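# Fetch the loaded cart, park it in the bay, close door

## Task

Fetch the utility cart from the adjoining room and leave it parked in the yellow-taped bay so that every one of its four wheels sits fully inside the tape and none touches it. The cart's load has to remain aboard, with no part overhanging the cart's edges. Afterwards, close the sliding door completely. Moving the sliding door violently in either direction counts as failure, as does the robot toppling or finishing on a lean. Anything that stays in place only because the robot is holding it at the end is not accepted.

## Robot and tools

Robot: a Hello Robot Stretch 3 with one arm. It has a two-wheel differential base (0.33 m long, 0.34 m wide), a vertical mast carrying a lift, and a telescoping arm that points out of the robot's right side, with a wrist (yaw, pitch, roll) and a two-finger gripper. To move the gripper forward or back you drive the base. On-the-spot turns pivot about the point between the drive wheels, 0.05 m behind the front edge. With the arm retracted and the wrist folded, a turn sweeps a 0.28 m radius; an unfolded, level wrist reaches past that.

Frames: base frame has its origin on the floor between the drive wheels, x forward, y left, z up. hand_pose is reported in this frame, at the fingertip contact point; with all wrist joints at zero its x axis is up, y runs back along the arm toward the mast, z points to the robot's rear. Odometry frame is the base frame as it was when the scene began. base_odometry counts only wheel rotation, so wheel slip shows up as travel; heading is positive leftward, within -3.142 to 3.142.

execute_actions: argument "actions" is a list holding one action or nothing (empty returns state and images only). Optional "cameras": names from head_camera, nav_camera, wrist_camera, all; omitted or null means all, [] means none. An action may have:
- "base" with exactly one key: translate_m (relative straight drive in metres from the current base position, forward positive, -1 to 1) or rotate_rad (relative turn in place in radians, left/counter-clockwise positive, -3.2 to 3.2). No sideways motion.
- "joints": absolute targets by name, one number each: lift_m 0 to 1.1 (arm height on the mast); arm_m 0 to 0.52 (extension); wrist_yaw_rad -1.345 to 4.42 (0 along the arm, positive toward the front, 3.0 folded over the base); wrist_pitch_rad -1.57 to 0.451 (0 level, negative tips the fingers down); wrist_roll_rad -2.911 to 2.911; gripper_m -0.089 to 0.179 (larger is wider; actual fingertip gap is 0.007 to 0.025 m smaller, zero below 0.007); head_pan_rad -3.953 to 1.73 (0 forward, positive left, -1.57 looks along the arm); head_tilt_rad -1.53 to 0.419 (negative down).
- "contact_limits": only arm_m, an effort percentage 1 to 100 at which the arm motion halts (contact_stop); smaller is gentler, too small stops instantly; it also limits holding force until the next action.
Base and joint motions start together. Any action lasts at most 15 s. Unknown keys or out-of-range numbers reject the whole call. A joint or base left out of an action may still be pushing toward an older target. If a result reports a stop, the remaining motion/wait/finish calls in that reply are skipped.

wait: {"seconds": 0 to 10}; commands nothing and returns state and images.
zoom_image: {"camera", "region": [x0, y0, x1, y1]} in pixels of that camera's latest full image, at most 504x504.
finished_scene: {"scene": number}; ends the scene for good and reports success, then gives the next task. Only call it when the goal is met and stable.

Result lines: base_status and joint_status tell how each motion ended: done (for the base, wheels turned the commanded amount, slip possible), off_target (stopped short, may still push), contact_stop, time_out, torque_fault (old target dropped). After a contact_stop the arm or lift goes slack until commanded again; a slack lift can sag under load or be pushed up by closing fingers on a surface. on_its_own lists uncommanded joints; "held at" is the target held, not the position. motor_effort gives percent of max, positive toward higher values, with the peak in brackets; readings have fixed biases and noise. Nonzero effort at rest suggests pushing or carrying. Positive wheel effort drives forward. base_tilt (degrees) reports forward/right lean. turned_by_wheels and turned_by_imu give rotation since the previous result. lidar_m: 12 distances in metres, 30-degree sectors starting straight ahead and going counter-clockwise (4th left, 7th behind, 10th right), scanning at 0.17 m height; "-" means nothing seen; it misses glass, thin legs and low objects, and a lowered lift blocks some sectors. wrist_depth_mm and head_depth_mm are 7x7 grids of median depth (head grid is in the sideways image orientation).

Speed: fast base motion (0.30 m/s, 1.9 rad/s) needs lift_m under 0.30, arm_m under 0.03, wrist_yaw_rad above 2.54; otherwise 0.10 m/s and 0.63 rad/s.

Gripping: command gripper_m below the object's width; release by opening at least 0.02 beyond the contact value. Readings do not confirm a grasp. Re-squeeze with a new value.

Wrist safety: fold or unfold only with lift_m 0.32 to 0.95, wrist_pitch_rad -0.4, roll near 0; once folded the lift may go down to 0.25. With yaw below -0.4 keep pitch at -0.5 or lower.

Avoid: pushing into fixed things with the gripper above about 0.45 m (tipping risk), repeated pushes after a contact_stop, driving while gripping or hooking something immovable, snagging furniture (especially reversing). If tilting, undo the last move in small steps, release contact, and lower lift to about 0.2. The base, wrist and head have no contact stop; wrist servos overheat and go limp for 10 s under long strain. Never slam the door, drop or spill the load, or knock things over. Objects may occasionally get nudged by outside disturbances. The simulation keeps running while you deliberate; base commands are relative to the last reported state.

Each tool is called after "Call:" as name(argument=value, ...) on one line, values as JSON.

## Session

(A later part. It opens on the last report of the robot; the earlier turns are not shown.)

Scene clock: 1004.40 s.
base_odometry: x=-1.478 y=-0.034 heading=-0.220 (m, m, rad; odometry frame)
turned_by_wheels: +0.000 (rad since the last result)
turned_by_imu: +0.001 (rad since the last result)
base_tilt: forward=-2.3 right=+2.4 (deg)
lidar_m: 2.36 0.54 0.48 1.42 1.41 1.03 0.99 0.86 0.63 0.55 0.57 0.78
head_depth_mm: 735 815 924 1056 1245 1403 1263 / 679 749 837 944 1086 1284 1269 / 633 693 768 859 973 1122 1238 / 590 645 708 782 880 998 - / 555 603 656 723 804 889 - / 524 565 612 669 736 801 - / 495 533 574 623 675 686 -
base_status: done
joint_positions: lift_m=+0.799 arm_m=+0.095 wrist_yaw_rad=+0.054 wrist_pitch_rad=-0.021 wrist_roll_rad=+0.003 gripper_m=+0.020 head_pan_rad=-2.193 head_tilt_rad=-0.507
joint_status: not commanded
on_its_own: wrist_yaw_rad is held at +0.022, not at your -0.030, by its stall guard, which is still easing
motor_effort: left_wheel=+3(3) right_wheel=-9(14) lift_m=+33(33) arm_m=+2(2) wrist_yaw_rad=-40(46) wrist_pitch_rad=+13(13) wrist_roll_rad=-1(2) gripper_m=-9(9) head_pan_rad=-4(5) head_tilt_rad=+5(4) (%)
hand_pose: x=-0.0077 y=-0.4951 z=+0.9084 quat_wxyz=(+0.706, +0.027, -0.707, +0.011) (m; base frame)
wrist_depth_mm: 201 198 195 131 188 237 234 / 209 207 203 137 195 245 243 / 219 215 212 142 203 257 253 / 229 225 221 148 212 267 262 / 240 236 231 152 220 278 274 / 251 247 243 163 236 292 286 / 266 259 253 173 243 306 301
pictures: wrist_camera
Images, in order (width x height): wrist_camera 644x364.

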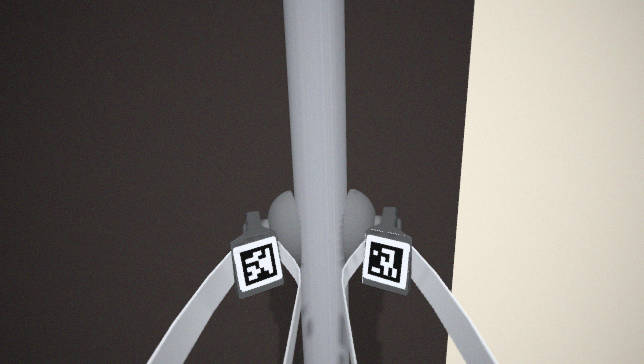

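Door hit its stop. Release and retract.

Call:
execute_actions(actions=[{"joints":{"gripper_m":0.15,"wrist_yaw_rad":0.05}}], cameras=[])

Call:
execute_actions(actions=[{"joints":{"arm_m":0.0,"head_pan_rad":-1.2,"head_tilt_rad":-0.5}}])

Scene clock: 1008.17 s.
base_odometry: x=-1.478 y=-0.034 heading=-0.221 (m, m, rad; odometry frame)
turned_by_wheels: +0.000 (rad since the last result)
turned_by_imu: +0.000 (rad since the last result)
base_tilt: forward=-2.3 right=+2.4 (deg)
lidar_m: 2.36 0.54 0.48 1.42 1.41 1.03 0.99 0.86 0.63 0.55 0.57 0.78
head_depth_mm: 733 813 923 1052 1238 1408 1259 / 680 750 840 948 1086 1288 1262 / 633 693 767 859 975 1134 1238 / 590 645 710 786 880 1002 - / 554 602 653 722 804 890 - / 523 565 615 669 741 802 - / 495 532 574 626 672 679 -
base_status: not commanded
joint_positions: lift_m=+0.799 arm_m=+0.095 wrist_yaw_rad=+0.052 wrist_pitch_rad=-0.021 wrist_roll_rad=+0.003 gripper_m=+0.150 head_pan_rad=-2.193 head_tilt_rad=-0.507
joint_status: all done
motor_effort: left_wheel=-1(1) right_wheel=+0(2) lift_m=+33(33) arm_m=+3(2) wrist_yaw_rad=-3(23) wrist_pitch_rad=+13(13) wrist_roll_rad=-1(2) gripper_m=+0(97) head_pan_rad=-5(4) head_tilt_rad=+4(4) (%)
hand_pose: x=-0.0081 y=-0.4952 z=+0.9084 quat_wxyz=(+0.706, +0.026, -0.707, +0.011) (m; base frame)
wrist_depth_mm: 202 200 196 133 190 238 235 / 211 208 205 138 198 248 244 / 220 217 213 145 206 257 254 / 231 227 223 151 215 268 264 / 242 235 233 159 225 - 274 / 252 - 244 233 237 297 285 / 267 263 257 246 248 305 302
pictures: none
No camera images: the call's "cameras" was empty. Leave "cameras" out to get every camera's image.

Scene clock: 1010.07 s.
base_odometry: x=-1.478 y=-0.034 heading=-0.221 (m, m, rad; odometry frame)
turned_by_wheels: +0.000 (rad since the last result)
turned_by_imu: +0.000 (rad since the last result)
base_tilt: forward=-2.3 right=+2.4 (deg)
lidar_m: 2.35 0.54 0.48 1.42 1.41 1.03 0.99 0.86 0.63 0.55 0.57 0.78
head_depth_mm: 416 450 493 539 587 675 743 / 431 469 513 568 633 708 828 / 447 488 536 595 669 763 888 / 464 508 561 626 709 816 967 / 483 530 590 660 755 875 1040 / 503 556 618 700 803 945 1147 / 525 581 650 742 860 1024 1217
base_status: not commanded
joint_positions: lift_m=+0.799 arm_m=+0.002 wrist_yaw_rad=+0.051 wrist_pitch_rad=-0.021 wrist_roll_rad=+0.003 gripper_m=+0.150 head_pan_rad=-1.207 head_tilt_rad=-0.507
joint_status: all done
joint sent to its limit — the command would take arm_m past its lower limit, so that joint was sent only as far as its limit.
motor_effort: left_wheel=-1(1) right_wheel=+1(1) lift_m=+33(33) arm_m=-2(3) wrist_yaw_rad=-2(3) wrist_pitch_rad=+13(13) wrist_roll_rad=-2(2) gripper_m=-1(0) head_pan_rad=+4(50) head_tilt_rad=+4(4) (%)
hand_pose: x=-0.0084 y=-0.4024 z=+0.9084 quat_wxyz=(+0.706, +0.026, -0.707, +0.010) (m; base frame)
wrist_depth_mm: 292 288 285 275 278 322 319 / 304 299 296 286 292 334 327 / 316 315 307 299 303 346 345 / 331 326 323 311 317 361 355 / 350 340 335 327 330 - 371 / 365 - 351 344 344 400 386 / 387 377 371 361 411 411 409
pictures: head_camera (sideways: a quarter turn clockwise sets it upright), nav_camera (sideways: a quarter turn counterclockwise sets it upright), wrist_camera
Images, in order (width x height): head_camera 896x504, nav_camera 672x504, wrist_camera 644x364.

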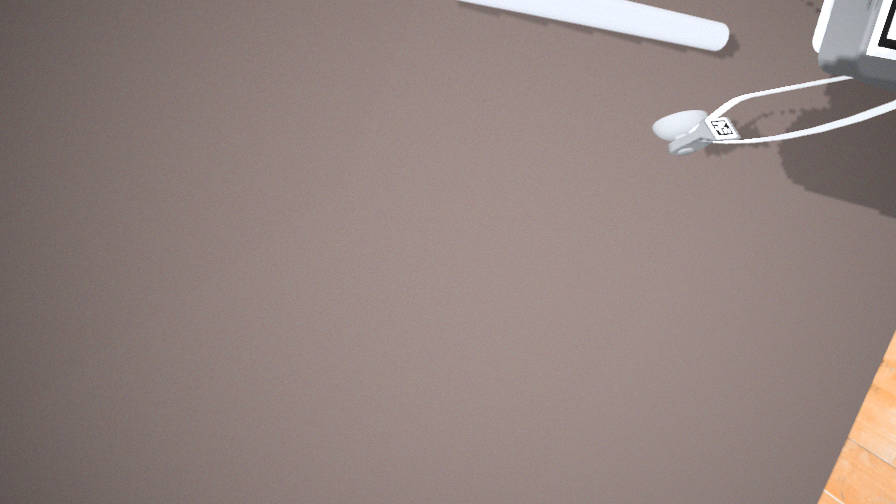

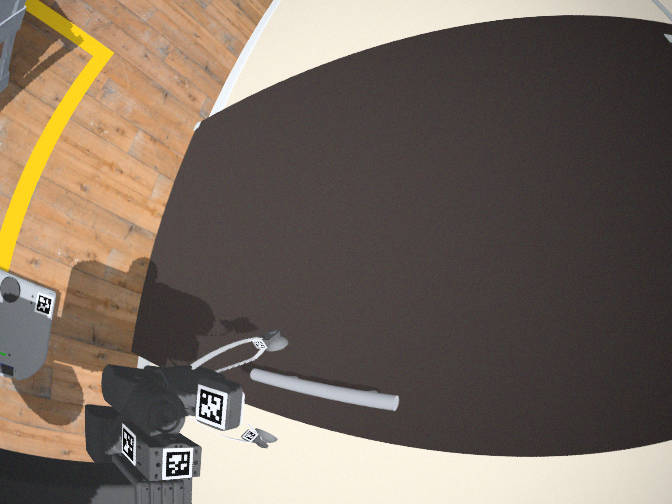

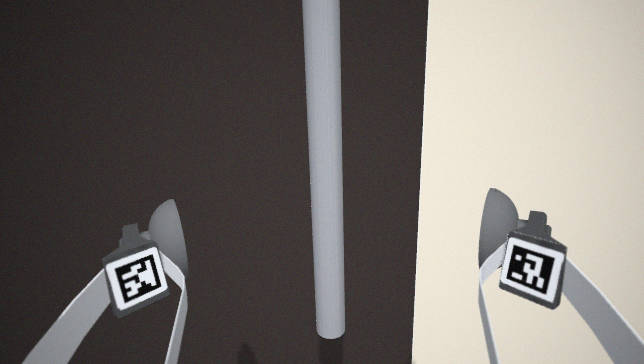

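Call:
execute_actions(actions=[{"joints":{"head_pan_rad":1.15,"head_tilt_rad":-0.85}}], cameras=["head_camera","nav_camera"])

Scene clock: 1013.90 s.
base_odometry: x=-1.478 y=-0.034 heading=-0.221 (m, m, rad; odometry frame)
turned_by_wheels: +0.000 (rad since the last result)
turned_by_imu: +0.000 (rad since the last result)
base_tilt: forward=-2.4 right=+2.4 (deg)
lidar_m: 2.35 0.54 0.48 1.42 1.41 1.03 0.99 0.86 0.63 0.55 0.57 0.78
head_depth_mm: 609 878 759 977 957 1217 1100 / 578 627 719 988 961 1204 1107 / 582 634 727 623 947 1208 1108 / 590 642 734 617 931 1197 1116 / 1272 1005 826 1575 1417 1257 1124 / 1240 1418 1636 1690 1452 1269 1143 / 1195 1371 1570 1683 1450 1293 -
base_status: not commanded
joint_positions: lift_m=+0.799 arm_m=+0.002 wrist_yaw_rad=+0.051 wrist_pitch_rad=-0.021 wrist_roll_rad=+0.003 gripper_m=+0.150 head_pan_rad=+1.143 head_tilt_rad=-0.839
joint_status: all done
motor_effort: left_wheel=-1(1) right_wheel=+0(1) lift_m=+34(33) arm_m=-2(3) wrist_yaw_rad=-1(1) wrist_pitch_rad=+13(13) wrist_roll_rad=-2(2) gripper_m=+1(0) head_pan_rad=+5(50) head_tilt_rad=-6(37) (%)
hand_pose: x=-0.0084 y=-0.4024 z=+0.9084 quat_wxyz=(+0.706, +0.026, -0.707, +0.010) (m; base frame)
wrist_depth_mm: 293 288 285 276 279 323 318 / 305 301 295 286 290 333 329 / 319 313 307 300 303 348 344 / 335 328 323 312 317 363 354 / 349 340 339 328 331 - 370 / 368 - 353 342 348 400 385 / 386 380 370 361 412 413 407
pictures: head_camera (sideways: a quarter turn clockwise sets it upright), nav_camera (sideways: a quarter turn counterclockwise sets it upright)
Images, in order (width x height): head_camera 896x504, nav_camera 672x504.

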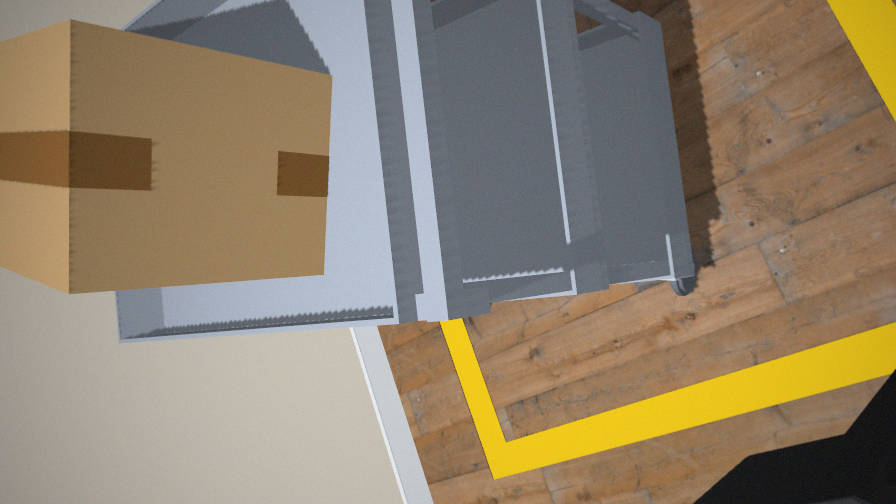

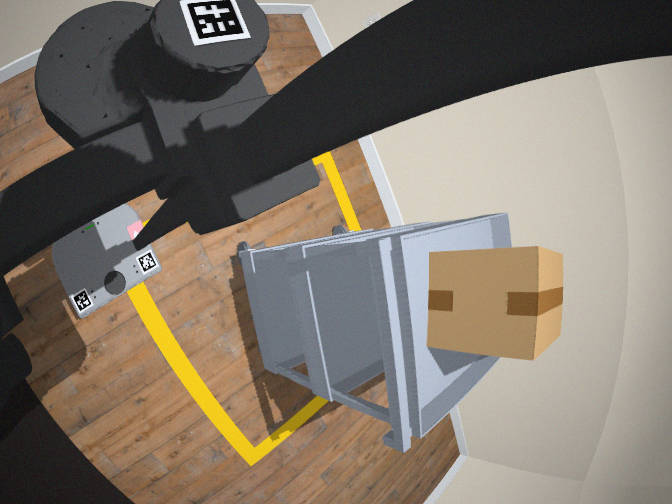

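Call:
zoom_image(camera="nav_camera", region=[280, 150, 420, 270])

Region (280, 150, 420, 270) of nav_camera's 672x504 image, scaled by 3.600, with more detail than that image has; it fills the top 432 rows of this view, and the rest is white.

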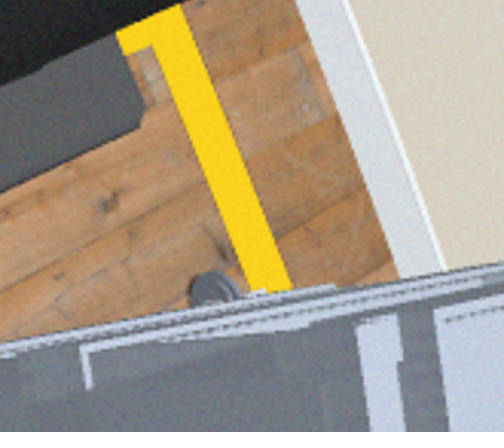

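Call:
execute_actions(actions=[{"base":{"rotate_rad":-0.32},"joints":{"wrist_pitch_rad":-0.4,"wrist_yaw_rad":3.0,"gripper_m":0.05}}], cameras=[])

Call:
execute_actions(actions=[{"base":{"translate_m":0.475},"joints":{"lift_m":0.4}}], cameras=[])

Call:
execute_actions(actions=[{"base":{"rotate_rad":-2.82},"joints":{"head_pan_rad":-1.57,"head_tilt_rad":-1.0}}])

Scene clock: 1038.13 s.
base_odometry: x=-1.478 y=-0.034 heading=-0.541 (m, m, rad; odometry frame)
turned_by_wheels: -0.320 (rad since the last result)
turned_by_imu: -0.321 (rad since the last result)
base_tilt: forward=-2.4 right=+2.3 (deg)
lidar_m: 1.00 2.78 0.50 0.48 1.42 1.19 0.99 0.99 0.73 0.55 0.55 0.61
head_depth_mm: 2267 2433 1929 1650 1413 1242 1101 / 2022 2304 690 1008 1389 1244 1104 / 1835 903 769 1035 1210 1247 1113 / 1636 905 750 1011 970 1209 1120 / 589 639 735 633 951 1178 1120 / 577 624 722 601 918 1242 1138 / 583 611 733 640 1450 1286 -
base_status: done
joint_positions: lift_m=+0.799 arm_m=+0.002 wrist_yaw_rad=+2.998 wrist_pitch_rad=-0.413 wrist_roll_rad=+0.003 gripper_m=+0.050 head_pan_rad=+1.143 head_tilt_rad=-0.839
joint_status: all done
motor_effort: left_wheel=+2(3) right_wheel=-2(5) lift_m=+33(33) arm_m=-2(2) wrist_yaw_rad=+3(6) wrist_pitch_rad=+9(13) wrist_roll_rad=-1(1) gripper_m=+0(96) head_pan_rad=+5(4) head_tilt_rad=-6(6) (%)
hand_pose: x=+0.0110 y=+0.0756 z=+0.8129 quat_wxyz=(+0.195, +0.701, +0.095, +0.679) (m; base frame)
wrist_depth_mm: - - - 487 510 528 - / - - - - - - - / - - - 935 905 - - / - - - 698 719 - - / - - - - - - - / - - - 953 - - - / 993 972 968 942 944 927 934
pictures: none
No camera images: the call's "cameras" was empty. Leave "cameras" out to get every camera's image.

Scene clock: 1043.83 s.
base_odometry: x=-1.071 y=-0.279 heading=-0.541 (m, m, rad; odometry frame)
turned_by_wheels: +0.000 (rad since the last result)
turned_by_imu: +0.000 (rad since the last result)
base_tilt: forward=-2.3 right=+2.4 (deg)
lidar_m: 0.84 2.33 1.89 0.49 0.50 0.67 1.45 1.02 0.48 0.40 0.40 0.45
head_depth_mm: 2311 2444 1962 1632 1418 1242 1105 / 2203 2421 1990 1658 1419 1239 1110 / 2042 2286 1974 1667 1416 1249 1113 / 1849 2115 1996 1654 1436 1258 1112 / 1691 1940 2011 1677 1443 1261 1109 / 1569 1755 1933 1685 1443 1158 1143 / 1461 1623 1826 1590 870 1100 1163
base_status: done
joint_positions: lift_m=+0.401 arm_m=+0.002 wrist_yaw_rad=+2.998 wrist_pitch_rad=-0.415 wrist_roll_rad=+0.003 gripper_m=+0.050 head_pan_rad=+1.143 head_tilt_rad=-0.839
joint_status: all done
motor_effort: left_wheel=+2(4) right_wheel=-2(3) lift_m=+7(30) arm_m=-2(1) wrist_yaw_rad=+2(4) wrist_pitch_rad=+9(9) wrist_roll_rad=-1(1) gripper_m=+0(0) head_pan_rad=+3(4) head_tilt_rad=-6(6) (%)
hand_pose: x=+0.0109 y=+0.0755 z=+0.4142 quat_wxyz=(+0.195, +0.701, +0.096, +0.679) (m; base frame)
wrist_depth_mm: - - - - - - - / - - - - - - - / 839 817 779 - - - - / 586 616 640 870 862 835 831 / 707 752 - 727 - 701 684 / 642 637 - 621 592 607 591 / 561 561 - 567 536 526 522
pictures: none
No camera images: the call's "cameras" was empty. Leave "cameras" out to get every camera's image.

Scene clock: 1049.23 s.
base_odometry: x=-1.071 y=-0.279 heading=+2.923 (m, m, rad; odometry frame)
turned_by_wheels: -2.820 (rad since the last result)
turned_by_imu: -2.829 (rad since the last result)
base_tilt: forward=-2.4 right=+2.4 (deg)
lidar_m: 1.44 0.56 0.41 0.40 0.42 0.58 1.88 2.21 0.61 0.49 0.58 1.49
head_depth_mm: 916 1719 1675 1474 1315 1188 1095 / 825 746 685 1427 1314 1218 - / 672 734 600 957 1262 1226 - / 604 705 629 980 1293 1223 1093 / 646 736 1022 1007 1314 1201 1100 / 704 764 1030 1145 1345 1200 1098 / 1447 709 1633 1503 1342 1219 1103
base_status: done
joint_positions: lift_m=+0.401 arm_m=+0.002 wrist_yaw_rad=+2.998 wrist_pitch_rad=-0.415 wrist_roll_rad=+0.003 gripper_m=+0.050 head_pan_rad=-1.563 head_tilt_rad=-0.988
joint_status: all done
motor_effort: left_wheel=+2(4) right_wheel=-2(4) lift_m=+7(7) arm_m=-3(2) wrist_yaw_rad=+2(3) wrist_pitch_rad=+9(9) wrist_roll_rad=-2(2) gripper_m=+1(1) head_pan_rad=-3(51) head_tilt_rad=-7(27) (%)
hand_pose: x=+0.0109 y=+0.0754 z=+0.4142 quat_wxyz=(+0.195, +0.701, +0.096, +0.679) (m; base frame)
wrist_depth_mm: 376 - 400 415 430 446 464 / 408 - 438 455 473 492 519 / 449 460 484 505 527 554 598 / 493 514 539 565 592 629 719 / 558 581 - 649 - 689 693 / 613 633 - 619 593 604 593 / 557 569 - 570 535 530 525
pictures: head_camera (sideways: a quarter turn clockwise sets it upright), nav_camera (sideways: a quarter turn counterclockwise sets it upright), wrist_camera
Images, in order (width x height): head_camera 896x504, nav_camera 672x504, wrist_camera 644x364.

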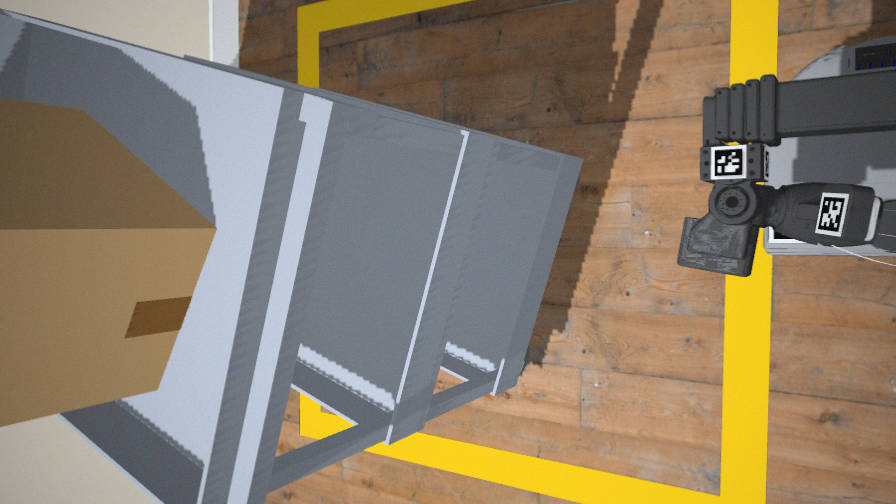

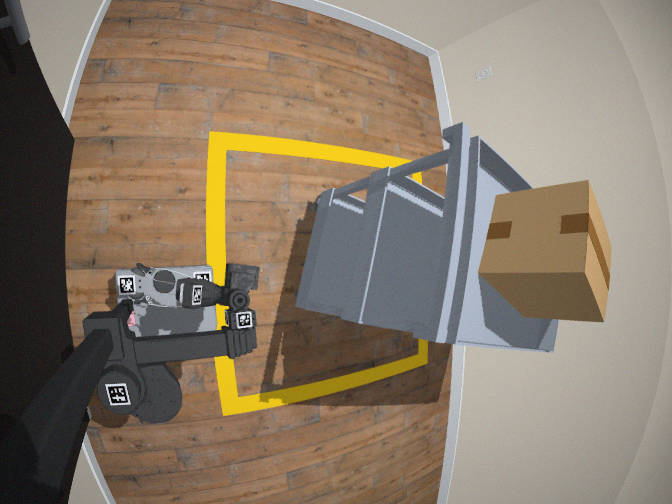

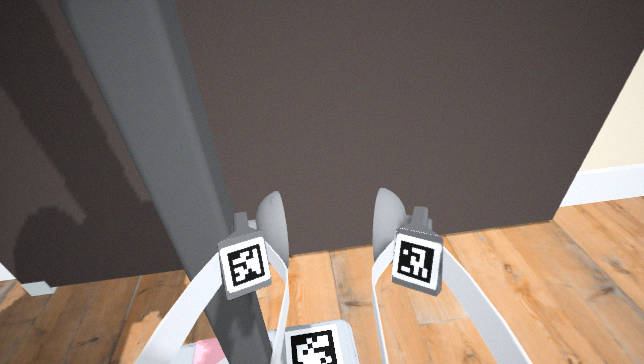

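Call:
execute_actions(actions=[{"joints":{"wrist_yaw_rad":0.25}}], cameras=[])

Call:
execute_actions(actions=[{"joints":{"wrist_roll_rad":1.57,"gripper_m":0.15}}], cameras=[])

Call:
execute_actions(actions=[{"joints":{"lift_m":0.10,"wrist_pitch_rad":-0.12}}])

Scene clock: 1057.60 s.
base_odometry: x=-1.071 y=-0.279 heading=+2.923 (m, m, rad; odometry frame)
turned_by_wheels: +0.000 (rad since the last result)
turned_by_imu: +0.001 (rad since the last result)
base_tilt: forward=-2.3 right=+2.4 (deg)
lidar_m: 1.44 0.56 0.41 0.40 0.42 0.58 1.89 2.20 0.61 0.49 0.58 1.49
head_depth_mm: 912 1716 1664 1472 1313 1186 1090 / 825 745 684 1426 1314 1214 - / 673 734 599 961 1264 1236 - / 603 703 628 979 1275 1182 1095 / 645 737 1022 1003 1319 1201 1096 / 703 766 1028 1154 1342 1211 1096 / 1438 708 1634 1512 1345 1210 1101
base_status: not commanded
joint_positions: lift_m=+0.401 arm_m=+0.002 wrist_yaw_rad=+0.252 wrist_pitch_rad=-0.415 wrist_roll_rad=+0.002 gripper_m=+0.050 head_pan_rad=-1.563 head_tilt_rad=-0.988
joint_status: all done
motor_effort: left_wheel=+2(2) right_wheel=-2(3) lift_m=+8(8) arm_m=-3(2) wrist_yaw_rad=-3(6) wrist_pitch_rad=+9(9) wrist_roll_rad=-1(1) gripper_m=-1(0) head_pan_rad=-4(2) head_tilt_rad=-7(7) (%)
hand_pose: x=+0.0346 y=-0.3648 z=+0.4142 quat_wxyz=(+0.704, +0.232, -0.669, -0.058) (m; base frame)
wrist_depth_mm: - - 339 277 236 207 184 / - - - - 929 799 206 / - - - 753 773 760 940 / 933 901 605 627 614 590 818 / 760 755 713 478 - 492 685 / 637 639 613 606 407 565 597 / 564 554 539 538 523 517 519
pictures: none
No camera images: the call's "cameras" was empty. Leave "cameras" out to get every camera's image.

Scene clock: 1059.10 s.
base_odometry: x=-1.071 y=-0.279 heading=+2.923 (m, m, rad; odometry frame)
turned_by_wheels: +0.000 (rad since the last result)
turned_by_imu: +0.000 (rad since the last result)
base_tilt: forward=-2.4 right=+2.4 (deg)
lidar_m: 1.44 0.56 0.41 0.40 0.42 0.58 1.89 2.20 0.61 0.49 0.58 1.49
head_depth_mm: 915 1724 1667 1477 1315 1192 1088 / 825 749 682 1428 1318 1220 - / 671 732 599 961 1266 - - / 605 706 628 976 1276 1196 1092 / 646 736 1027 1004 1320 1201 1091 / 703 765 1028 1148 1345 1212 1103 / 1442 710 1631 1513 1346 1215 1096
base_status: not commanded
joint_positions: lift_m=+0.401 arm_m=+0.002 wrist_yaw_rad=+0.252 wrist_pitch_rad=-0.415 wrist_roll_rad=+1.569 gripper_m=+0.150 head_pan_rad=-1.563 head_tilt_rad=-0.988
joint_status: all done
motor_effort: left_wheel=+2(2) right_wheel=-3(2) lift_m=+7(8) arm_m=-2(2) wrist_yaw_rad=-2(3) wrist_pitch_rad=+9(9) wrist_roll_rad=+0(3) gripper_m=+1(98) head_pan_rad=-5(4) head_tilt_rad=-7(7) (%)
hand_pose: x=+0.0346 y=-0.3647 z=+0.4139 quat_wxyz=(+0.027, +0.123, -0.971, -0.204) (m; base frame)
wrist_depth_mm: 198 208 - 755 471 317 384 / 698 228 947 794 481 374 401 / - 255 - 800 491 495 407 / - 288 - 751 469 529 411 / - - - - 623 617 418 / - - 485 - 779 580 401 / - - - - 815 563 462
pictures: none
No camera images: the call's "cameras" was empty. Leave "cameras" out to get every camera's image.

Scene clock: 1062.67 s.
base_odometry: x=-1.071 y=-0.279 heading=+2.923 (m, m, rad; odometry frame)
turned_by_wheels: +0.000 (rad since the last result)
turned_by_imu: +0.000 (rad since the last result)
base_tilt: forward=-2.4 right=+2.4 (deg)
lidar_m: 1.44 0.56 0.41 0.40 0.42 0.58 1.89 2.20 0.61 0.49 0.58 1.49
head_depth_mm: 915 1729 1678 1466 1313 1184 1095 / 825 748 683 1429 1326 1188 - / 673 734 600 957 1267 1215 - / 606 706 627 983 1275 1200 1088 / 646 737 1020 1007 1317 1208 1096 / 702 764 1027 1158 1339 1206 1102 / 1448 709 1624 1508 1346 1220 1099
base_status: not commanded
joint_positions: lift_m=+0.101 arm_m=+0.002 wrist_yaw_rad=+0.252 wrist_pitch_rad=-0.141 wrist_roll_rad=+1.569 gripper_m=+0.150 head_pan_rad=-1.563 head_tilt_rad=-0.988
joint_status: all done
motor_effort: left_wheel=+1(1) right_wheel=-2(2) lift_m=+7(9) arm_m=-2(2) wrist_yaw_rad=-2(2) wrist_pitch_rad=+13(13) wrist_roll_rad=+0(0) gripper_m=+1(1) head_pan_rad=-4(5) head_tilt_rad=-7(7) (%)
hand_pose: x=+0.0410 y=-0.3895 z=+0.1794 quat_wxyz=(+0.010, +0.125, -0.990, -0.070) (m; base frame)
wrist_depth_mm: 389 631 - 221 315 279 201 / 380 623 873 247 478 284 203 / 380 614 - 283 484 287 204 / 372 591 - 326 493 291 206 / 365 494 - 396 497 359 207 / 395 - 486 489 517 318 194 / - - - - 530 301 226
pictures: head_camera (sideways: a quarter turn clockwise sets it upright), nav_camera (sideways: a quarter turn counterclockwise sets it upright), wrist_camera
Images, in order (width x height): head_camera 896x504, nav_camera 672x504, wrist_camera 644x364.

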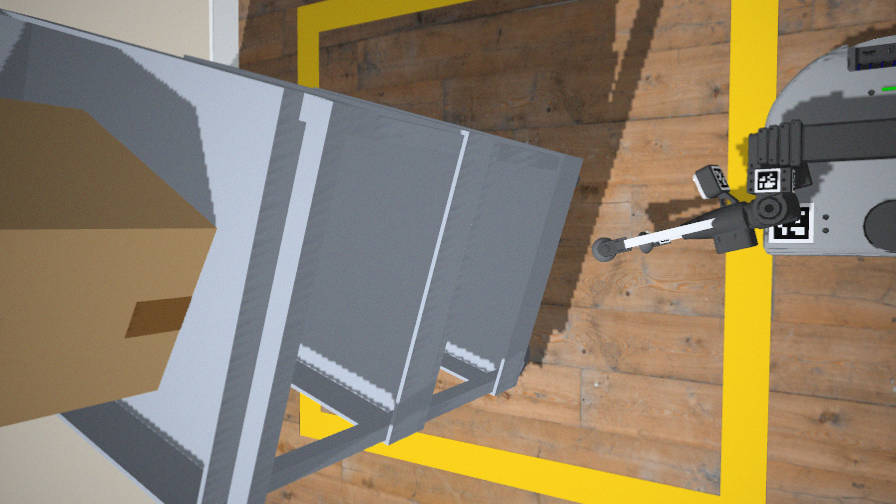

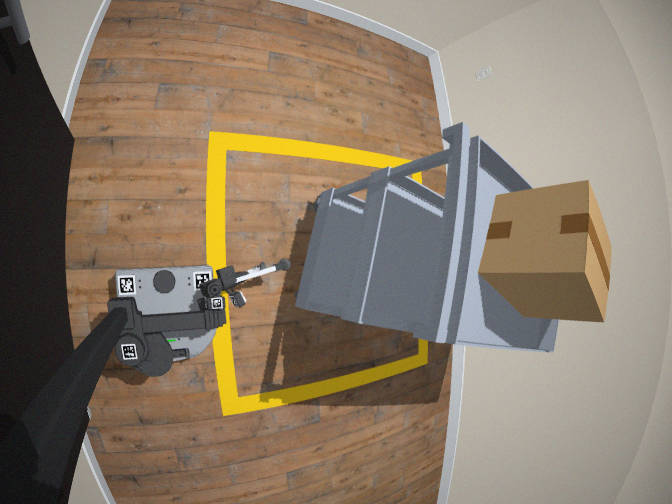

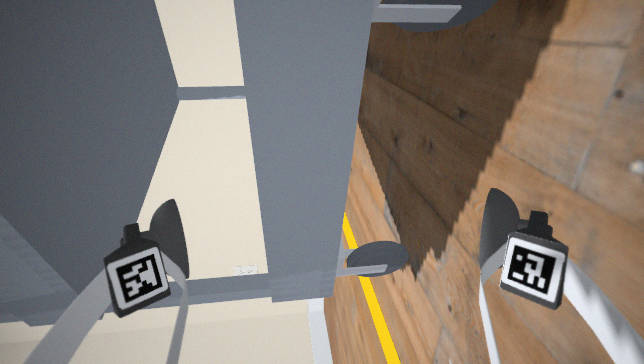

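Call:
execute_actions(actions=[{"joints":{"arm_m":0.19}}], cameras=["wrist_camera"])

Scene clock: 1067.70 s.
base_odometry: x=-1.071 y=-0.279 heading=+2.923 (m, m, rad; odometry frame)
turned_by_wheels: +0.000 (rad since the last result)
turned_by_imu: +0.001 (rad since the last result)
base_tilt: forward=-2.3 right=+2.3 (deg)
lidar_m: 1.44 0.56 0.41 0.40 0.42 0.58 1.89 2.20 0.61 0.49 0.58 1.49
head_depth_mm: 914 1716 1682 1472 1315 1185 1098 / 827 746 683 1427 1311 1195 - / 670 733 599 955 1216 1178 - / 604 706 627 976 1274 1202 1087 / 643 740 1026 1009 1307 1198 1088 / 703 762 1027 1143 1339 1206 1095 / 1456 711 1630 1509 1332 1213 1101
base_status: not commanded
joint_positions: lift_m=+0.101 arm_m=+0.190 wrist_yaw_rad=+0.251 wrist_pitch_rad=-0.141 wrist_roll_rad=+1.570 gripper_m=+0.150 head_pan_rad=-1.563 head_tilt_rad=-0.988
joint_status: all done
motor_effort: left_wheel=+1(2) right_wheel=-2(2) lift_m=+8(8) arm_m=+4(5) wrist_yaw_rad=-1(2) wrist_pitch_rad=+13(13) wrist_roll_rad=-1(0) gripper_m=+0(1) head_pan_rad=-3(4) head_tilt_rad=-7(8) (%)
hand_pose: x=+0.0408 y=-0.5771 z=+0.1794 quat_wxyz=(+0.010, +0.125, -0.990, -0.070) (m; base frame)
wrist_depth_mm: 387 47 48 50 51 53 55 / 383 53 53 55 58 60 63 / 379 475 60 63 66 69 187 / 375 510 69 72 76 81 205 / 369 500 81 85 91 95 206 / 357 - 100 104 113 297 193 / 332 - 139 134 150 300 225
pictures: wrist_camera
Images, in order (width x height): wrist_camera 644x364.

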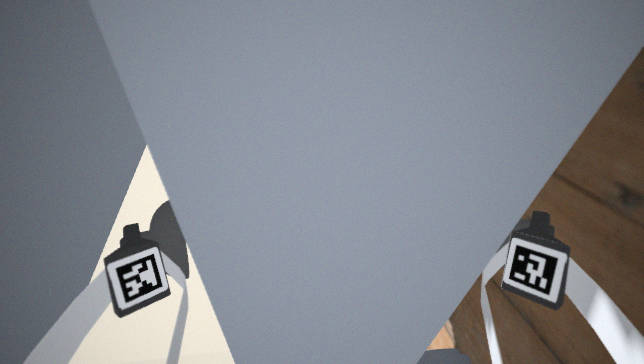

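Call:
execute_actions(actions=[{"joints":{"arm_m":0.08}}], cameras=[])

Call:
execute_actions(actions=[{"joints":{"wrist_yaw_rad":-0.15}}], cameras=["wrist_camera"])

Scene clock: 1074.60 s.
base_odometry: x=-1.071 y=-0.279 heading=+2.923 (m, m, rad; odometry frame)
turned_by_wheels: +0.000 (rad since the last result)
turned_by_imu: +0.001 (rad since the last result)
base_tilt: forward=-2.4 right=+2.4 (deg)
lidar_m: 1.44 0.56 0.41 0.40 0.42 0.58 1.89 2.20 0.61 0.49 0.58 1.49
head_depth_mm: 909 1718 1670 1478 1319 1189 1091 / 825 746 681 1437 1315 1185 - / 672 735 599 956 1255 1210 - / 604 706 628 978 1273 1180 1094 / 644 736 1022 1002 1312 1203 1096 / 703 765 1025 1146 1339 1207 1099 / 1440 707 1626 1515 1350 1218 1105
base_status: not commanded
joint_positions: lift_m=+0.101 arm_m=+0.080 wrist_yaw_rad=+0.251 wrist_pitch_rad=-0.141 wrist_roll_rad=+1.570 gripper_m=+0.150 head_pan_rad=-1.563 head_tilt_rad=-0.988
joint_status: all done
motor_effort: left_wheel=+2(2) right_wheel=-2(3) lift_m=+7(8) arm_m=-3(3) wrist_yaw_rad=-1(1) wrist_pitch_rad=+13(13) wrist_roll_rad=+0(1) gripper_m=+1(0) head_pan_rad=-4(4) head_tilt_rad=-7(7) (%)
hand_pose: x=+0.0408 y=-0.4677 z=+0.1795 quat_wxyz=(+0.010, +0.125, -0.990, -0.070) (m; base frame)
wrist_depth_mm: 388 636 150 150 161 241 200 / 383 622 171 168 369 283 202 / 379 615 - 190 406 286 204 / 373 592 - 219 449 289 205 / 368 493 - 258 503 344 208 / 355 - - 320 436 320 194 / 336 389 402 925 530 301 227
pictures: none
No camera images: the call's "cameras" was empty. Leave "cameras" out to get every camera's image.

Scene clock: 1075.67 s.
base_odometry: x=-1.071 y=-0.279 heading=+2.923 (m, m, rad; odometry frame)
turned_by_wheels: +0.000 (rad since the last result)
turned_by_imu: +0.000 (rad since the last result)
base_tilt: forward=-2.3 right=+2.4 (deg)
lidar_m: 1.44 0.56 0.41 0.40 0.42 0.58 1.89 2.20 0.61 0.49 0.58 1.50
head_depth_mm: 912 1707 1684 1477 1322 1186 1095 / 827 746 685 1429 1322 1188 - / 670 736 598 958 1260 - - / 604 705 628 980 1294 1197 1094 / 646 735 1019 1003 1308 1201 1094 / 704 765 1023 1150 1336 1206 1097 / 1442 707 1627 1523 1348 1219 1107
base_status: not commanded
joint_positions: lift_m=+0.101 arm_m=+0.080 wrist_yaw_rad=-0.148 wrist_pitch_rad=-0.141 wrist_roll_rad=+1.570 gripper_m=+0.150 head_pan_rad=-1.563 head_tilt_rad=-0.988
joint_status: all done
motor_effort: left_wheel=+2(2) right_wheel=-3(3) lift_m=+7(7) arm_m=-3(3) wrist_yaw_rad=-3(2) wrist_pitch_rad=+13(13) wrist_roll_rad=+0(1) gripper_m=+0(1) head_pan_rad=-4(4) head_tilt_rad=-7(7) (%)
hand_pose: x=-0.0582 y=-0.4728 z=+0.1795 quat_wxyz=(-0.004, -0.074, -0.995, -0.070) (m; base frame)
wrist_depth_mm: - - - - 466 279 200 / 462 - - 759 471 283 202 / 245 167 169 171 371 270 204 / 341 488 178 180 235 249 206 / 367 493 851 191 422 345 208 / 353 - - 205 428 321 194 / 330 556 - 220 476 301 226
pictures: wrist_camera
Images, in order (width x height): wrist_camera 644x364.

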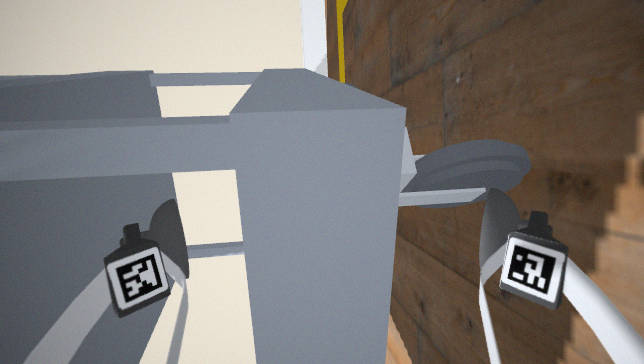

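Call:
execute_actions(actions=[{"base":{"translate_m":0.08}}], cameras=[])

Call:
execute_actions(actions=[{"joints":{"arm_m":0.13}}], cameras=["wrist_camera"])

Scene clock: 1079.47 s.
base_odometry: x=-1.149 y=-0.261 heading=+2.923 (m, m, rad; odometry frame)
turned_by_wheels: +0.000 (rad since the last result)
turned_by_imu: +0.000 (rad since the last result)
base_tilt: forward=-2.4 right=+2.4 (deg)
lidar_m: 1.36 0.56 0.41 0.40 0.42 0.58 1.88 2.20 0.51 0.51 0.61 1.41
head_depth_mm: 839 742 587 1448 1313 1185 1094 / 658 730 604 949 1279 1190 - / 609 703 1014 973 1270 - - / 649 734 1036 1002 1292 1199 1091 / 703 758 1035 1140 1317 1207 1095 / 1436 704 1616 1488 1331 1207 1102 / 1483 1674 1703 1510 1357 1209 1099
base_status: done
joint_positions: lift_m=+0.101 arm_m=+0.080 wrist_yaw_rad=-0.148 wrist_pitch_rad=-0.141 wrist_roll_rad=+1.570 gripper_m=+0.150 head_pan_rad=-1.563 head_tilt_rad=-0.988
joint_status: not commanded
motor_effort: left_wheel=+2(6) right_wheel=-3(3) lift_m=+7(8) arm_m=-3(2) wrist_yaw_rad=-2(2) wrist_pitch_rad=+13(13) wrist_roll_rad=+0(1) gripper_m=+0(1) head_pan_rad=-3(4) head_tilt_rad=-7(7) (%)
hand_pose: x=-0.0584 y=-0.4728 z=+0.1795 quat_wxyz=(-0.004, -0.074, -0.995, -0.070) (m; base frame)
wrist_depth_mm: 353 522 171 174 227 239 200 / 382 621 - 183 241 249 202 / 379 607 - 194 373 286 204 / 372 595 - 206 451 291 205 / 368 493 860 219 458 347 208 / 353 - - 235 469 319 194 / 332 - - 251 476 301 227
pictures: none
No camera images: the call's "cameras" was empty. Leave "cameras" out to get every camera's image.

Scene clock: 1080.93 s.
base_odometry: x=-1.149 y=-0.261 heading=+2.923 (m, m, rad; odometry frame)
turned_by_wheels: +0.000 (rad since the last result)
turned_by_imu: +0.000 (rad since the last result)
base_tilt: forward=-2.4 right=+2.4 (deg)
lidar_m: 1.36 0.56 0.41 0.40 0.42 0.58 1.88 2.21 0.51 0.51 0.61 1.41
head_depth_mm: 843 741 588 1448 1316 1180 1094 / 658 730 602 952 1284 1190 - / 608 702 1012 974 1272 1164 - / 649 734 1035 999 1304 1195 1091 / 704 759 1036 1139 1319 1204 1092 / 1440 706 1636 1483 1341 1207 1101 / 1476 1669 1706 1525 1346 1215 1104
base_status: not commanded
joint_positions: lift_m=+0.101 arm_m=+0.130 wrist_yaw_rad=-0.148 wrist_pitch_rad=-0.140 wrist_roll_rad=+1.570 gripper_m=+0.150 head_pan_rad=-1.563 head_tilt_rad=-0.988
joint_status: all done
motor_effort: left_wheel=+1(1) right_wheel=-2(2) lift_m=+8(7) arm_m=+4(4) wrist_yaw_rad=-2(2) wrist_pitch_rad=+13(13) wrist_roll_rad=+0(0) gripper_m=+1(0) head_pan_rad=-4(4) head_tilt_rad=-7(7) (%)
hand_pose: x=-0.0584 y=-0.5222 z=+0.1795 quat_wxyz=(-0.004, -0.074, -0.995, -0.070) (m; base frame)
wrist_depth_mm: 387 632 128 131 136 181 185 / 381 624 136 138 144 208 202 / 379 613 145 146 153 273 204 / 372 599 154 154 163 291 206 / 369 494 789 165 386 345 207 / 356 - - 176 393 321 194 / 333 - - 190 404 301 227
pictures: wrist_camera
Images, in order (width x height): wrist_camera 644x364.

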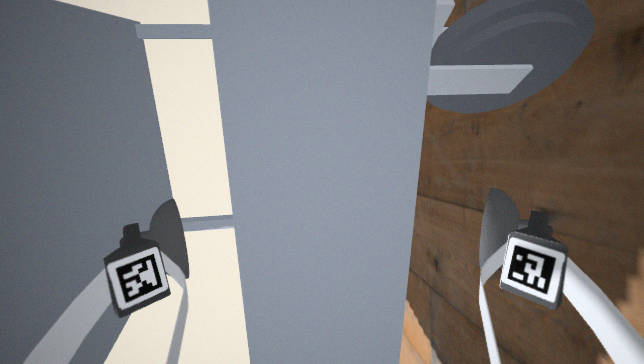

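Call:
execute_actions(actions=[{"joints":{"arm_m":0.165}}], cameras=[])

Call:
execute_actions(actions=[{"joints":{"gripper_m":0.035}}], cameras=["wrist_camera"])

Call:
execute_actions(actions=[{"joints":{"arm_m":0.08},"contact_limits":{"arm_m":40}}])

Scene clock: 1084.20 s.
base_odometry: x=-1.149 y=-0.261 heading=+2.923 (m, m, rad; odometry frame)
turned_by_wheels: +0.000 (rad since the last result)
turned_by_imu: +0.000 (rad since the last result)
base_tilt: forward=-2.3 right=+2.4 (deg)
lidar_m: 1.36 0.56 0.41 0.40 0.42 0.58 1.88 2.21 0.51 0.51 0.61 1.40
head_depth_mm: 839 741 588 1452 1310 1182 1093 / 657 732 605 951 1274 1193 - / 610 702 1006 972 1235 1185 - / 647 735 1036 997 1306 1204 1093 / 704 760 1034 1136 1315 1206 1093 / 1438 707 1613 1472 1333 1206 1096 / 1471 1674 1698 1522 1352 1210 1105
base_status: not commanded
joint_positions: lift_m=+0.101 arm_m=+0.165 wrist_yaw_rad=-0.148 wrist_pitch_rad=-0.140 wrist_roll_rad=+1.570 gripper_m=+0.150 head_pan_rad=-1.563 head_tilt_rad=-0.988
joint_status: all done
motor_effort: left_wheel=+2(1) right_wheel=-3(3) lift_m=+7(8) arm_m=+4(4) wrist_yaw_rad=-1(2) wrist_pitch_rad=+12(13) wrist_roll_rad=-1(0) gripper_m=+1(2) head_pan_rad=-4(4) head_tilt_rad=-7(7) (%)
hand_pose: x=-0.0584 y=-0.5572 z=+0.1795 quat_wxyz=(-0.004, -0.074, -0.995, -0.070) (m; base frame)
wrist_depth_mm: 387 626 97 100 104 156 160 / 383 619 103 106 110 179 188 / 378 605 109 112 116 285 203 / 373 597 116 118 124 288 206 / 370 496 125 126 132 345 207 / 353 - 133 135 141 319 194 / 333 - - 145 154 300 226
pictures: none
No camera images: the call's "cameras" was empty. Leave "cameras" out to get every camera's image.

Scene clock: 1085.83 s.
base_odometry: x=-1.149 y=-0.261 heading=+2.923 (m, m, rad; odometry frame)
turned_by_wheels: +0.000 (rad since the last result)
turned_by_imu: +0.000 (rad since the last result)
base_tilt: forward=-2.4 right=+2.4 (deg)
lidar_m: 1.36 0.56 0.41 0.40 0.42 0.57 1.88 2.21 0.51 0.51 0.61 1.41
head_depth_mm: 839 743 588 1448 1321 1182 1089 / 660 728 604 951 1277 1192 - / 608 699 1011 974 1230 1173 - / 649 734 1033 998 1315 1194 1092 / 706 757 1038 1138 1312 1210 1094 / 1436 706 1623 1485 1332 1208 1100 / 1485 1669 1702 1514 1351 1214 1101
base_status: not commanded
joint_positions: lift_m=+0.101 arm_m=+0.165 wrist_yaw_rad=-0.148 wrist_pitch_rad=-0.133 wrist_roll_rad=+1.570 gripper_m=+0.037 head_pan_rad=-1.563 head_tilt_rad=-0.988
joint_status: all done
motor_effort: left_wheel=+2(2) right_wheel=-3(3) lift_m=+7(8) arm_m=+4(4) wrist_yaw_rad=-2(2) wrist_pitch_rad=+8(12) wrist_roll_rad=-1(0) gripper_m=-39(100) head_pan_rad=-4(4) head_tilt_rad=-7(7) (%)
hand_pose: x=-0.0585 y=-0.5577 z=+0.1814 quat_wxyz=(-0.004, -0.074, -0.995, -0.067) (m; base frame)
wrist_depth_mm: 380 615 97 100 103 154 159 / 374 610 103 105 109 180 189 / 372 597 109 111 116 276 207 / 366 584 116 118 123 293 208 / 362 552 122 126 131 266 210 / 358 498 132 135 141 305 212 / 346 - - 144 153 307 205
pictures: wrist_camera
Images, in order (width x height): wrist_camera 644x364.

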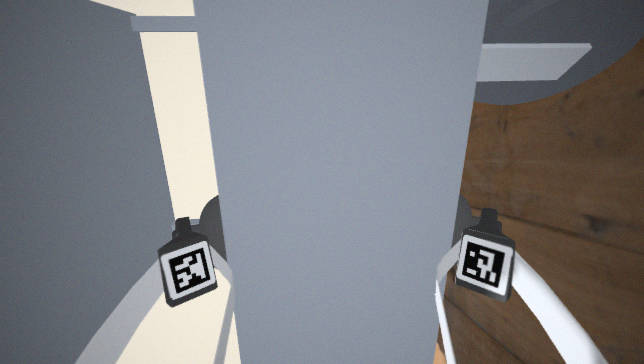

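Scene clock: 1087.67 s.
base_odometry: x=-1.149 y=-0.261 heading=+2.922 (m, m, rad; odometry frame)
turned_by_wheels: +0.000 (rad since the last result)
turned_by_imu: -0.001 (rad since the last result)
base_tilt: forward=-2.4 right=+2.3 (deg)
lidar_m: 1.36 0.56 0.41 0.40 0.42 0.58 1.87 2.20 0.44 0.45 0.54 1.41
head_depth_mm: 671 741 638 782 1310 1187 1092 / 537 669 571 934 1162 1191 - / 557 656 583 940 1207 - - / 595 705 600 962 1265 1200 1092 / 671 742 614 986 1292 1210 1091 / 1458 721 731 1489 1352 1209 1096 / 1469 1764 1669 1502 1347 1208 1099
base_status: not commanded
joint_positions: lift_m=+0.100 arm_m=+0.081 wrist_yaw_rad=-0.181 wrist_pitch_rad=-0.140 wrist_roll_rad=+1.575 gripper_m=+0.045 head_pan_rad=-1.563 head_tilt_rad=-0.988
joint_status: all done
on_its_own: gripper_m is held at +0.046, not at your +0.035, by its stall guard, which is still easing; wrist_yaw_rad is at rest, and its effort (+40) is outside its rest range (-12 to +12)
motor_effort: left_wheel=-3(3) right_wheel=+8(9) lift_m=+14(14) arm_m=-7(23) wrist_yaw_rad=+40(42) wrist_pitch_rad=+12(13) wrist_roll_rad=-3(3) gripper_m=-11(40) head_pan_rad=-4(4) head_tilt_rad=-8(7) (%)
contact_limits: arm_m 40 (drawing in: default 24, maximum 40; extending or still: default 35, maximum 56)
hand_pose: x=-0.0665 y=-0.4718 z=+0.1791 quat_wxyz=(-0.008, -0.090, -0.993, -0.070) (m; base frame)
wrist_depth_mm: 386 634 112 115 119 172 177 / 383 625 119 121 125 235 201 / 378 610 125 128 133 284 203 / 373 595 134 136 142 288 205 / 366 576 140 145 151 264 207 / 365 527 153 154 164 299 209 / 358 - - 166 176 303 202
pictures: head_camera (sideways: a quarter turn clockwise sets it upright), nav_camera (sideways: a quarter turn counterclockwise sets it upright), wrist_camera
Images, in order (width x height): head_camera 896x504, nav_camera 672x504, wrist_camera 644x364.

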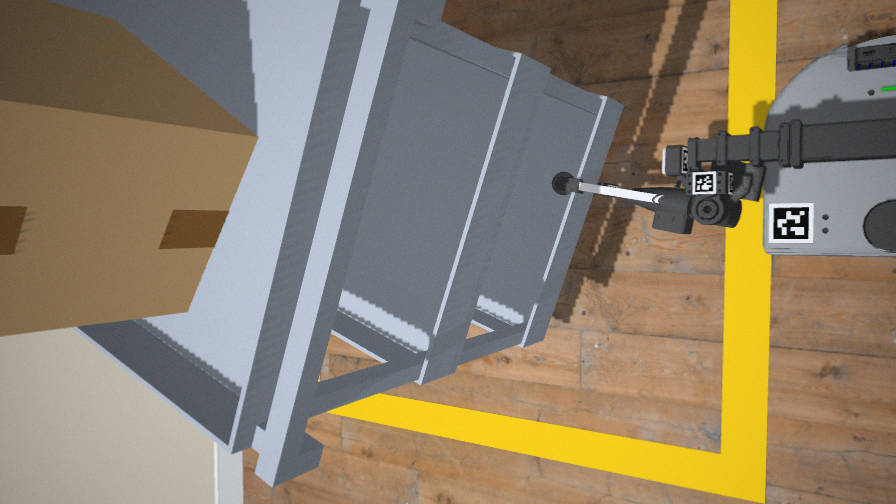

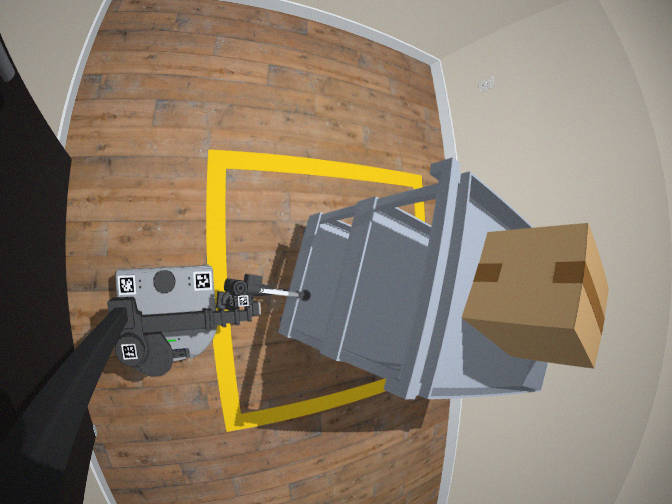

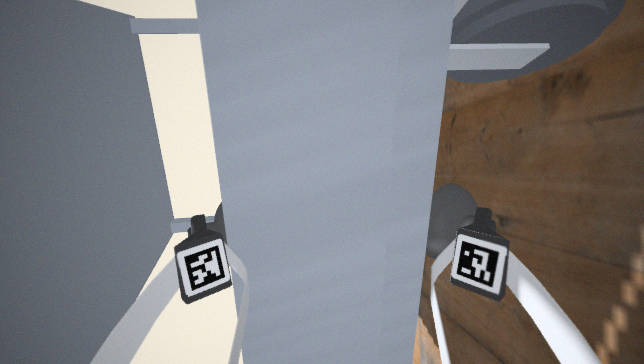

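Call:
execute_actions(actions=[{"joints":{"gripper_m":0.15,"wrist_yaw_rad":-0.18}}], cameras=[])

Call:
execute_actions(actions=[{"joints":{"arm_m":0.0,"head_pan_rad":-1.2,"head_tilt_rad":-0.8}}])

Scene clock: 1091.93 s.
base_odometry: x=-1.149 y=-0.261 heading=+2.923 (m, m, rad; odometry frame)
turned_by_wheels: +0.000 (rad since the last result)
turned_by_imu: +0.001 (rad since the last result)
base_tilt: forward=-2.3 right=+2.4 (deg)
lidar_m: 1.36 0.56 0.41 0.40 0.42 0.58 1.87 2.21 0.44 0.44 0.54 1.41
head_depth_mm: 651 727 641 760 1297 1188 1092 / 531 655 576 927 1152 1193 - / 553 654 579 942 1206 - - / 594 706 602 958 1273 1192 1091 / 680 743 614 985 1303 1201 1096 / 1479 713 714 1488 1343 1216 1098 / 1455 1764 1658 1519 1340 1206 1099
base_status: not commanded
joint_positions: lift_m=+0.100 arm_m=+0.080 wrist_yaw_rad=-0.182 wrist_pitch_rad=-0.141 wrist_roll_rad=+1.573 gripper_m=+0.150 head_pan_rad=-1.563 head_tilt_rad=-0.988
joint_status: all done
motor_effort: left_wheel=+1(1) right_wheel=-1(4) lift_m=+14(14) arm_m=-2(7) wrist_yaw_rad=+3(16) wrist_pitch_rad=+13(18) wrist_roll_rad=-1(2) gripper_m=+1(98) head_pan_rad=-4(4) head_tilt_rad=-7(7) (%)
hand_pose: x=-0.0667 y=-0.4714 z=+0.1789 quat_wxyz=(-0.007, -0.091, -0.993, -0.071) (m; base frame)
wrist_depth_mm: 389 597 108 112 116 174 179 / 381 622 115 118 122 241 202 / 378 611 122 125 130 287 203 / 375 595 130 132 139 289 205 / 368 499 139 141 149 357 207 / 352 - - 151 161 319 193 / 330 - - 163 174 301 226
pictures: none
No camera images: the call's "cameras" was empty. Leave "cameras" out to get every camera's image.

Scene clock: 1093.70 s.
base_odometry: x=-1.149 y=-0.261 heading=+2.923 (m, m, rad; odometry frame)
turned_by_wheels: +0.000 (rad since the last result)
turned_by_imu: +0.000 (rad since the last result)
base_tilt: forward=-2.4 right=+2.4 (deg)
lidar_m: 1.36 0.56 0.41 0.40 0.42 0.58 1.87 2.21 0.44 0.44 0.54 1.41
head_depth_mm: 1263 623 697 589 900 848 1066 / 1358 1519 772 603 922 1120 1120 / 1419 1615 760 773 972 1202 1122 / 1472 1690 1926 1657 1427 1268 1122 / 1541 1780 1998 1743 1460 1277 1127 / 1611 1863 2055 1733 1482 1277 1134 / 1680 1866 2041 1755 1482 1281 1129
base_status: not commanded
joint_positions: lift_m=+0.100 arm_m=+0.002 wrist_yaw_rad=-0.182 wrist_pitch_rad=-0.141 wrist_roll_rad=+1.573 gripper_m=+0.150 head_pan_rad=-1.207 head_tilt_rad=-0.804
joint_status: all done
joint sent to its limit — the command would take arm_m past its lower limit, so that joint was sent only as far as its limit.
motor_effort: left_wheel=+1(1) right_wheel=-1(2) lift_m=+14(14) arm_m=-2(4) wrist_yaw_rad=+2(3) wrist_pitch_rad=+13(13) wrist_roll_rad=-1(1) gripper_m=+0(0) head_pan_rad=+5(36) head_tilt_rad=+2(23) (%)
hand_pose: x=-0.0666 y=-0.3933 z=+0.1791 quat_wxyz=(-0.007, -0.090, -0.993, -0.070) (m; base frame)
wrist_depth_mm: 352 528 176 179 229 240 200 / 380 621 - 189 250 256 202 / 375 606 - 200 440 287 204 / 374 593 - 213 448 291 206 / 366 497 - 226 459 357 208 / 353 - - 242 474 320 194 / 331 - - 261 527 301 227
pictures: head_camera (sideways: a quarter turn clockwise sets it upright), nav_camera (sideways: a quarter turn counterclockwise sets it upright), wrist_camera
Images, in order (width x height): head_camera 896x504, nav_camera 672x504, wrist_camera 644x364.

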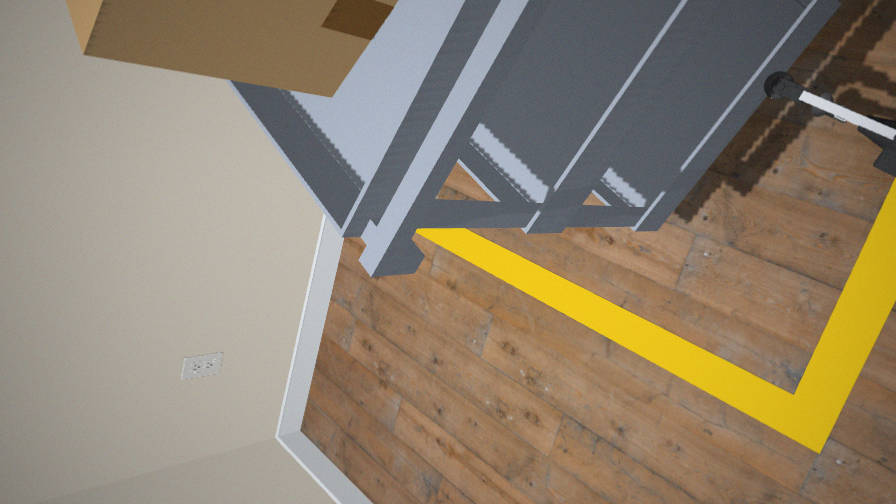

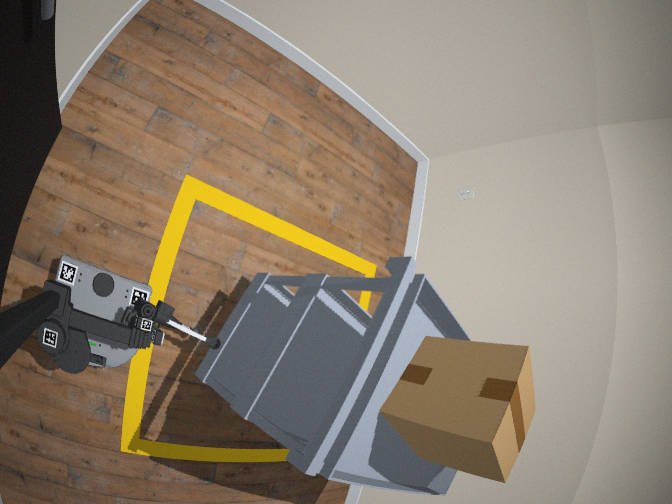

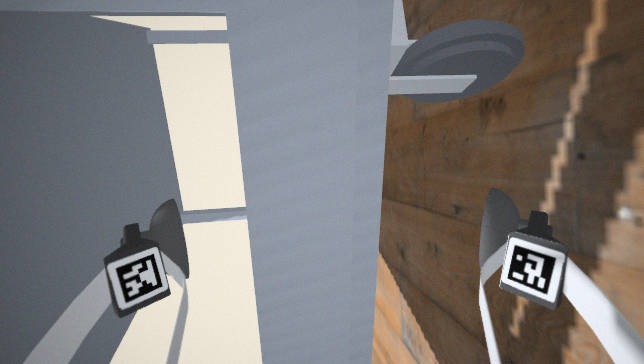

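Call:
finished_scene(scene=1)

The scene is finished: the task was done.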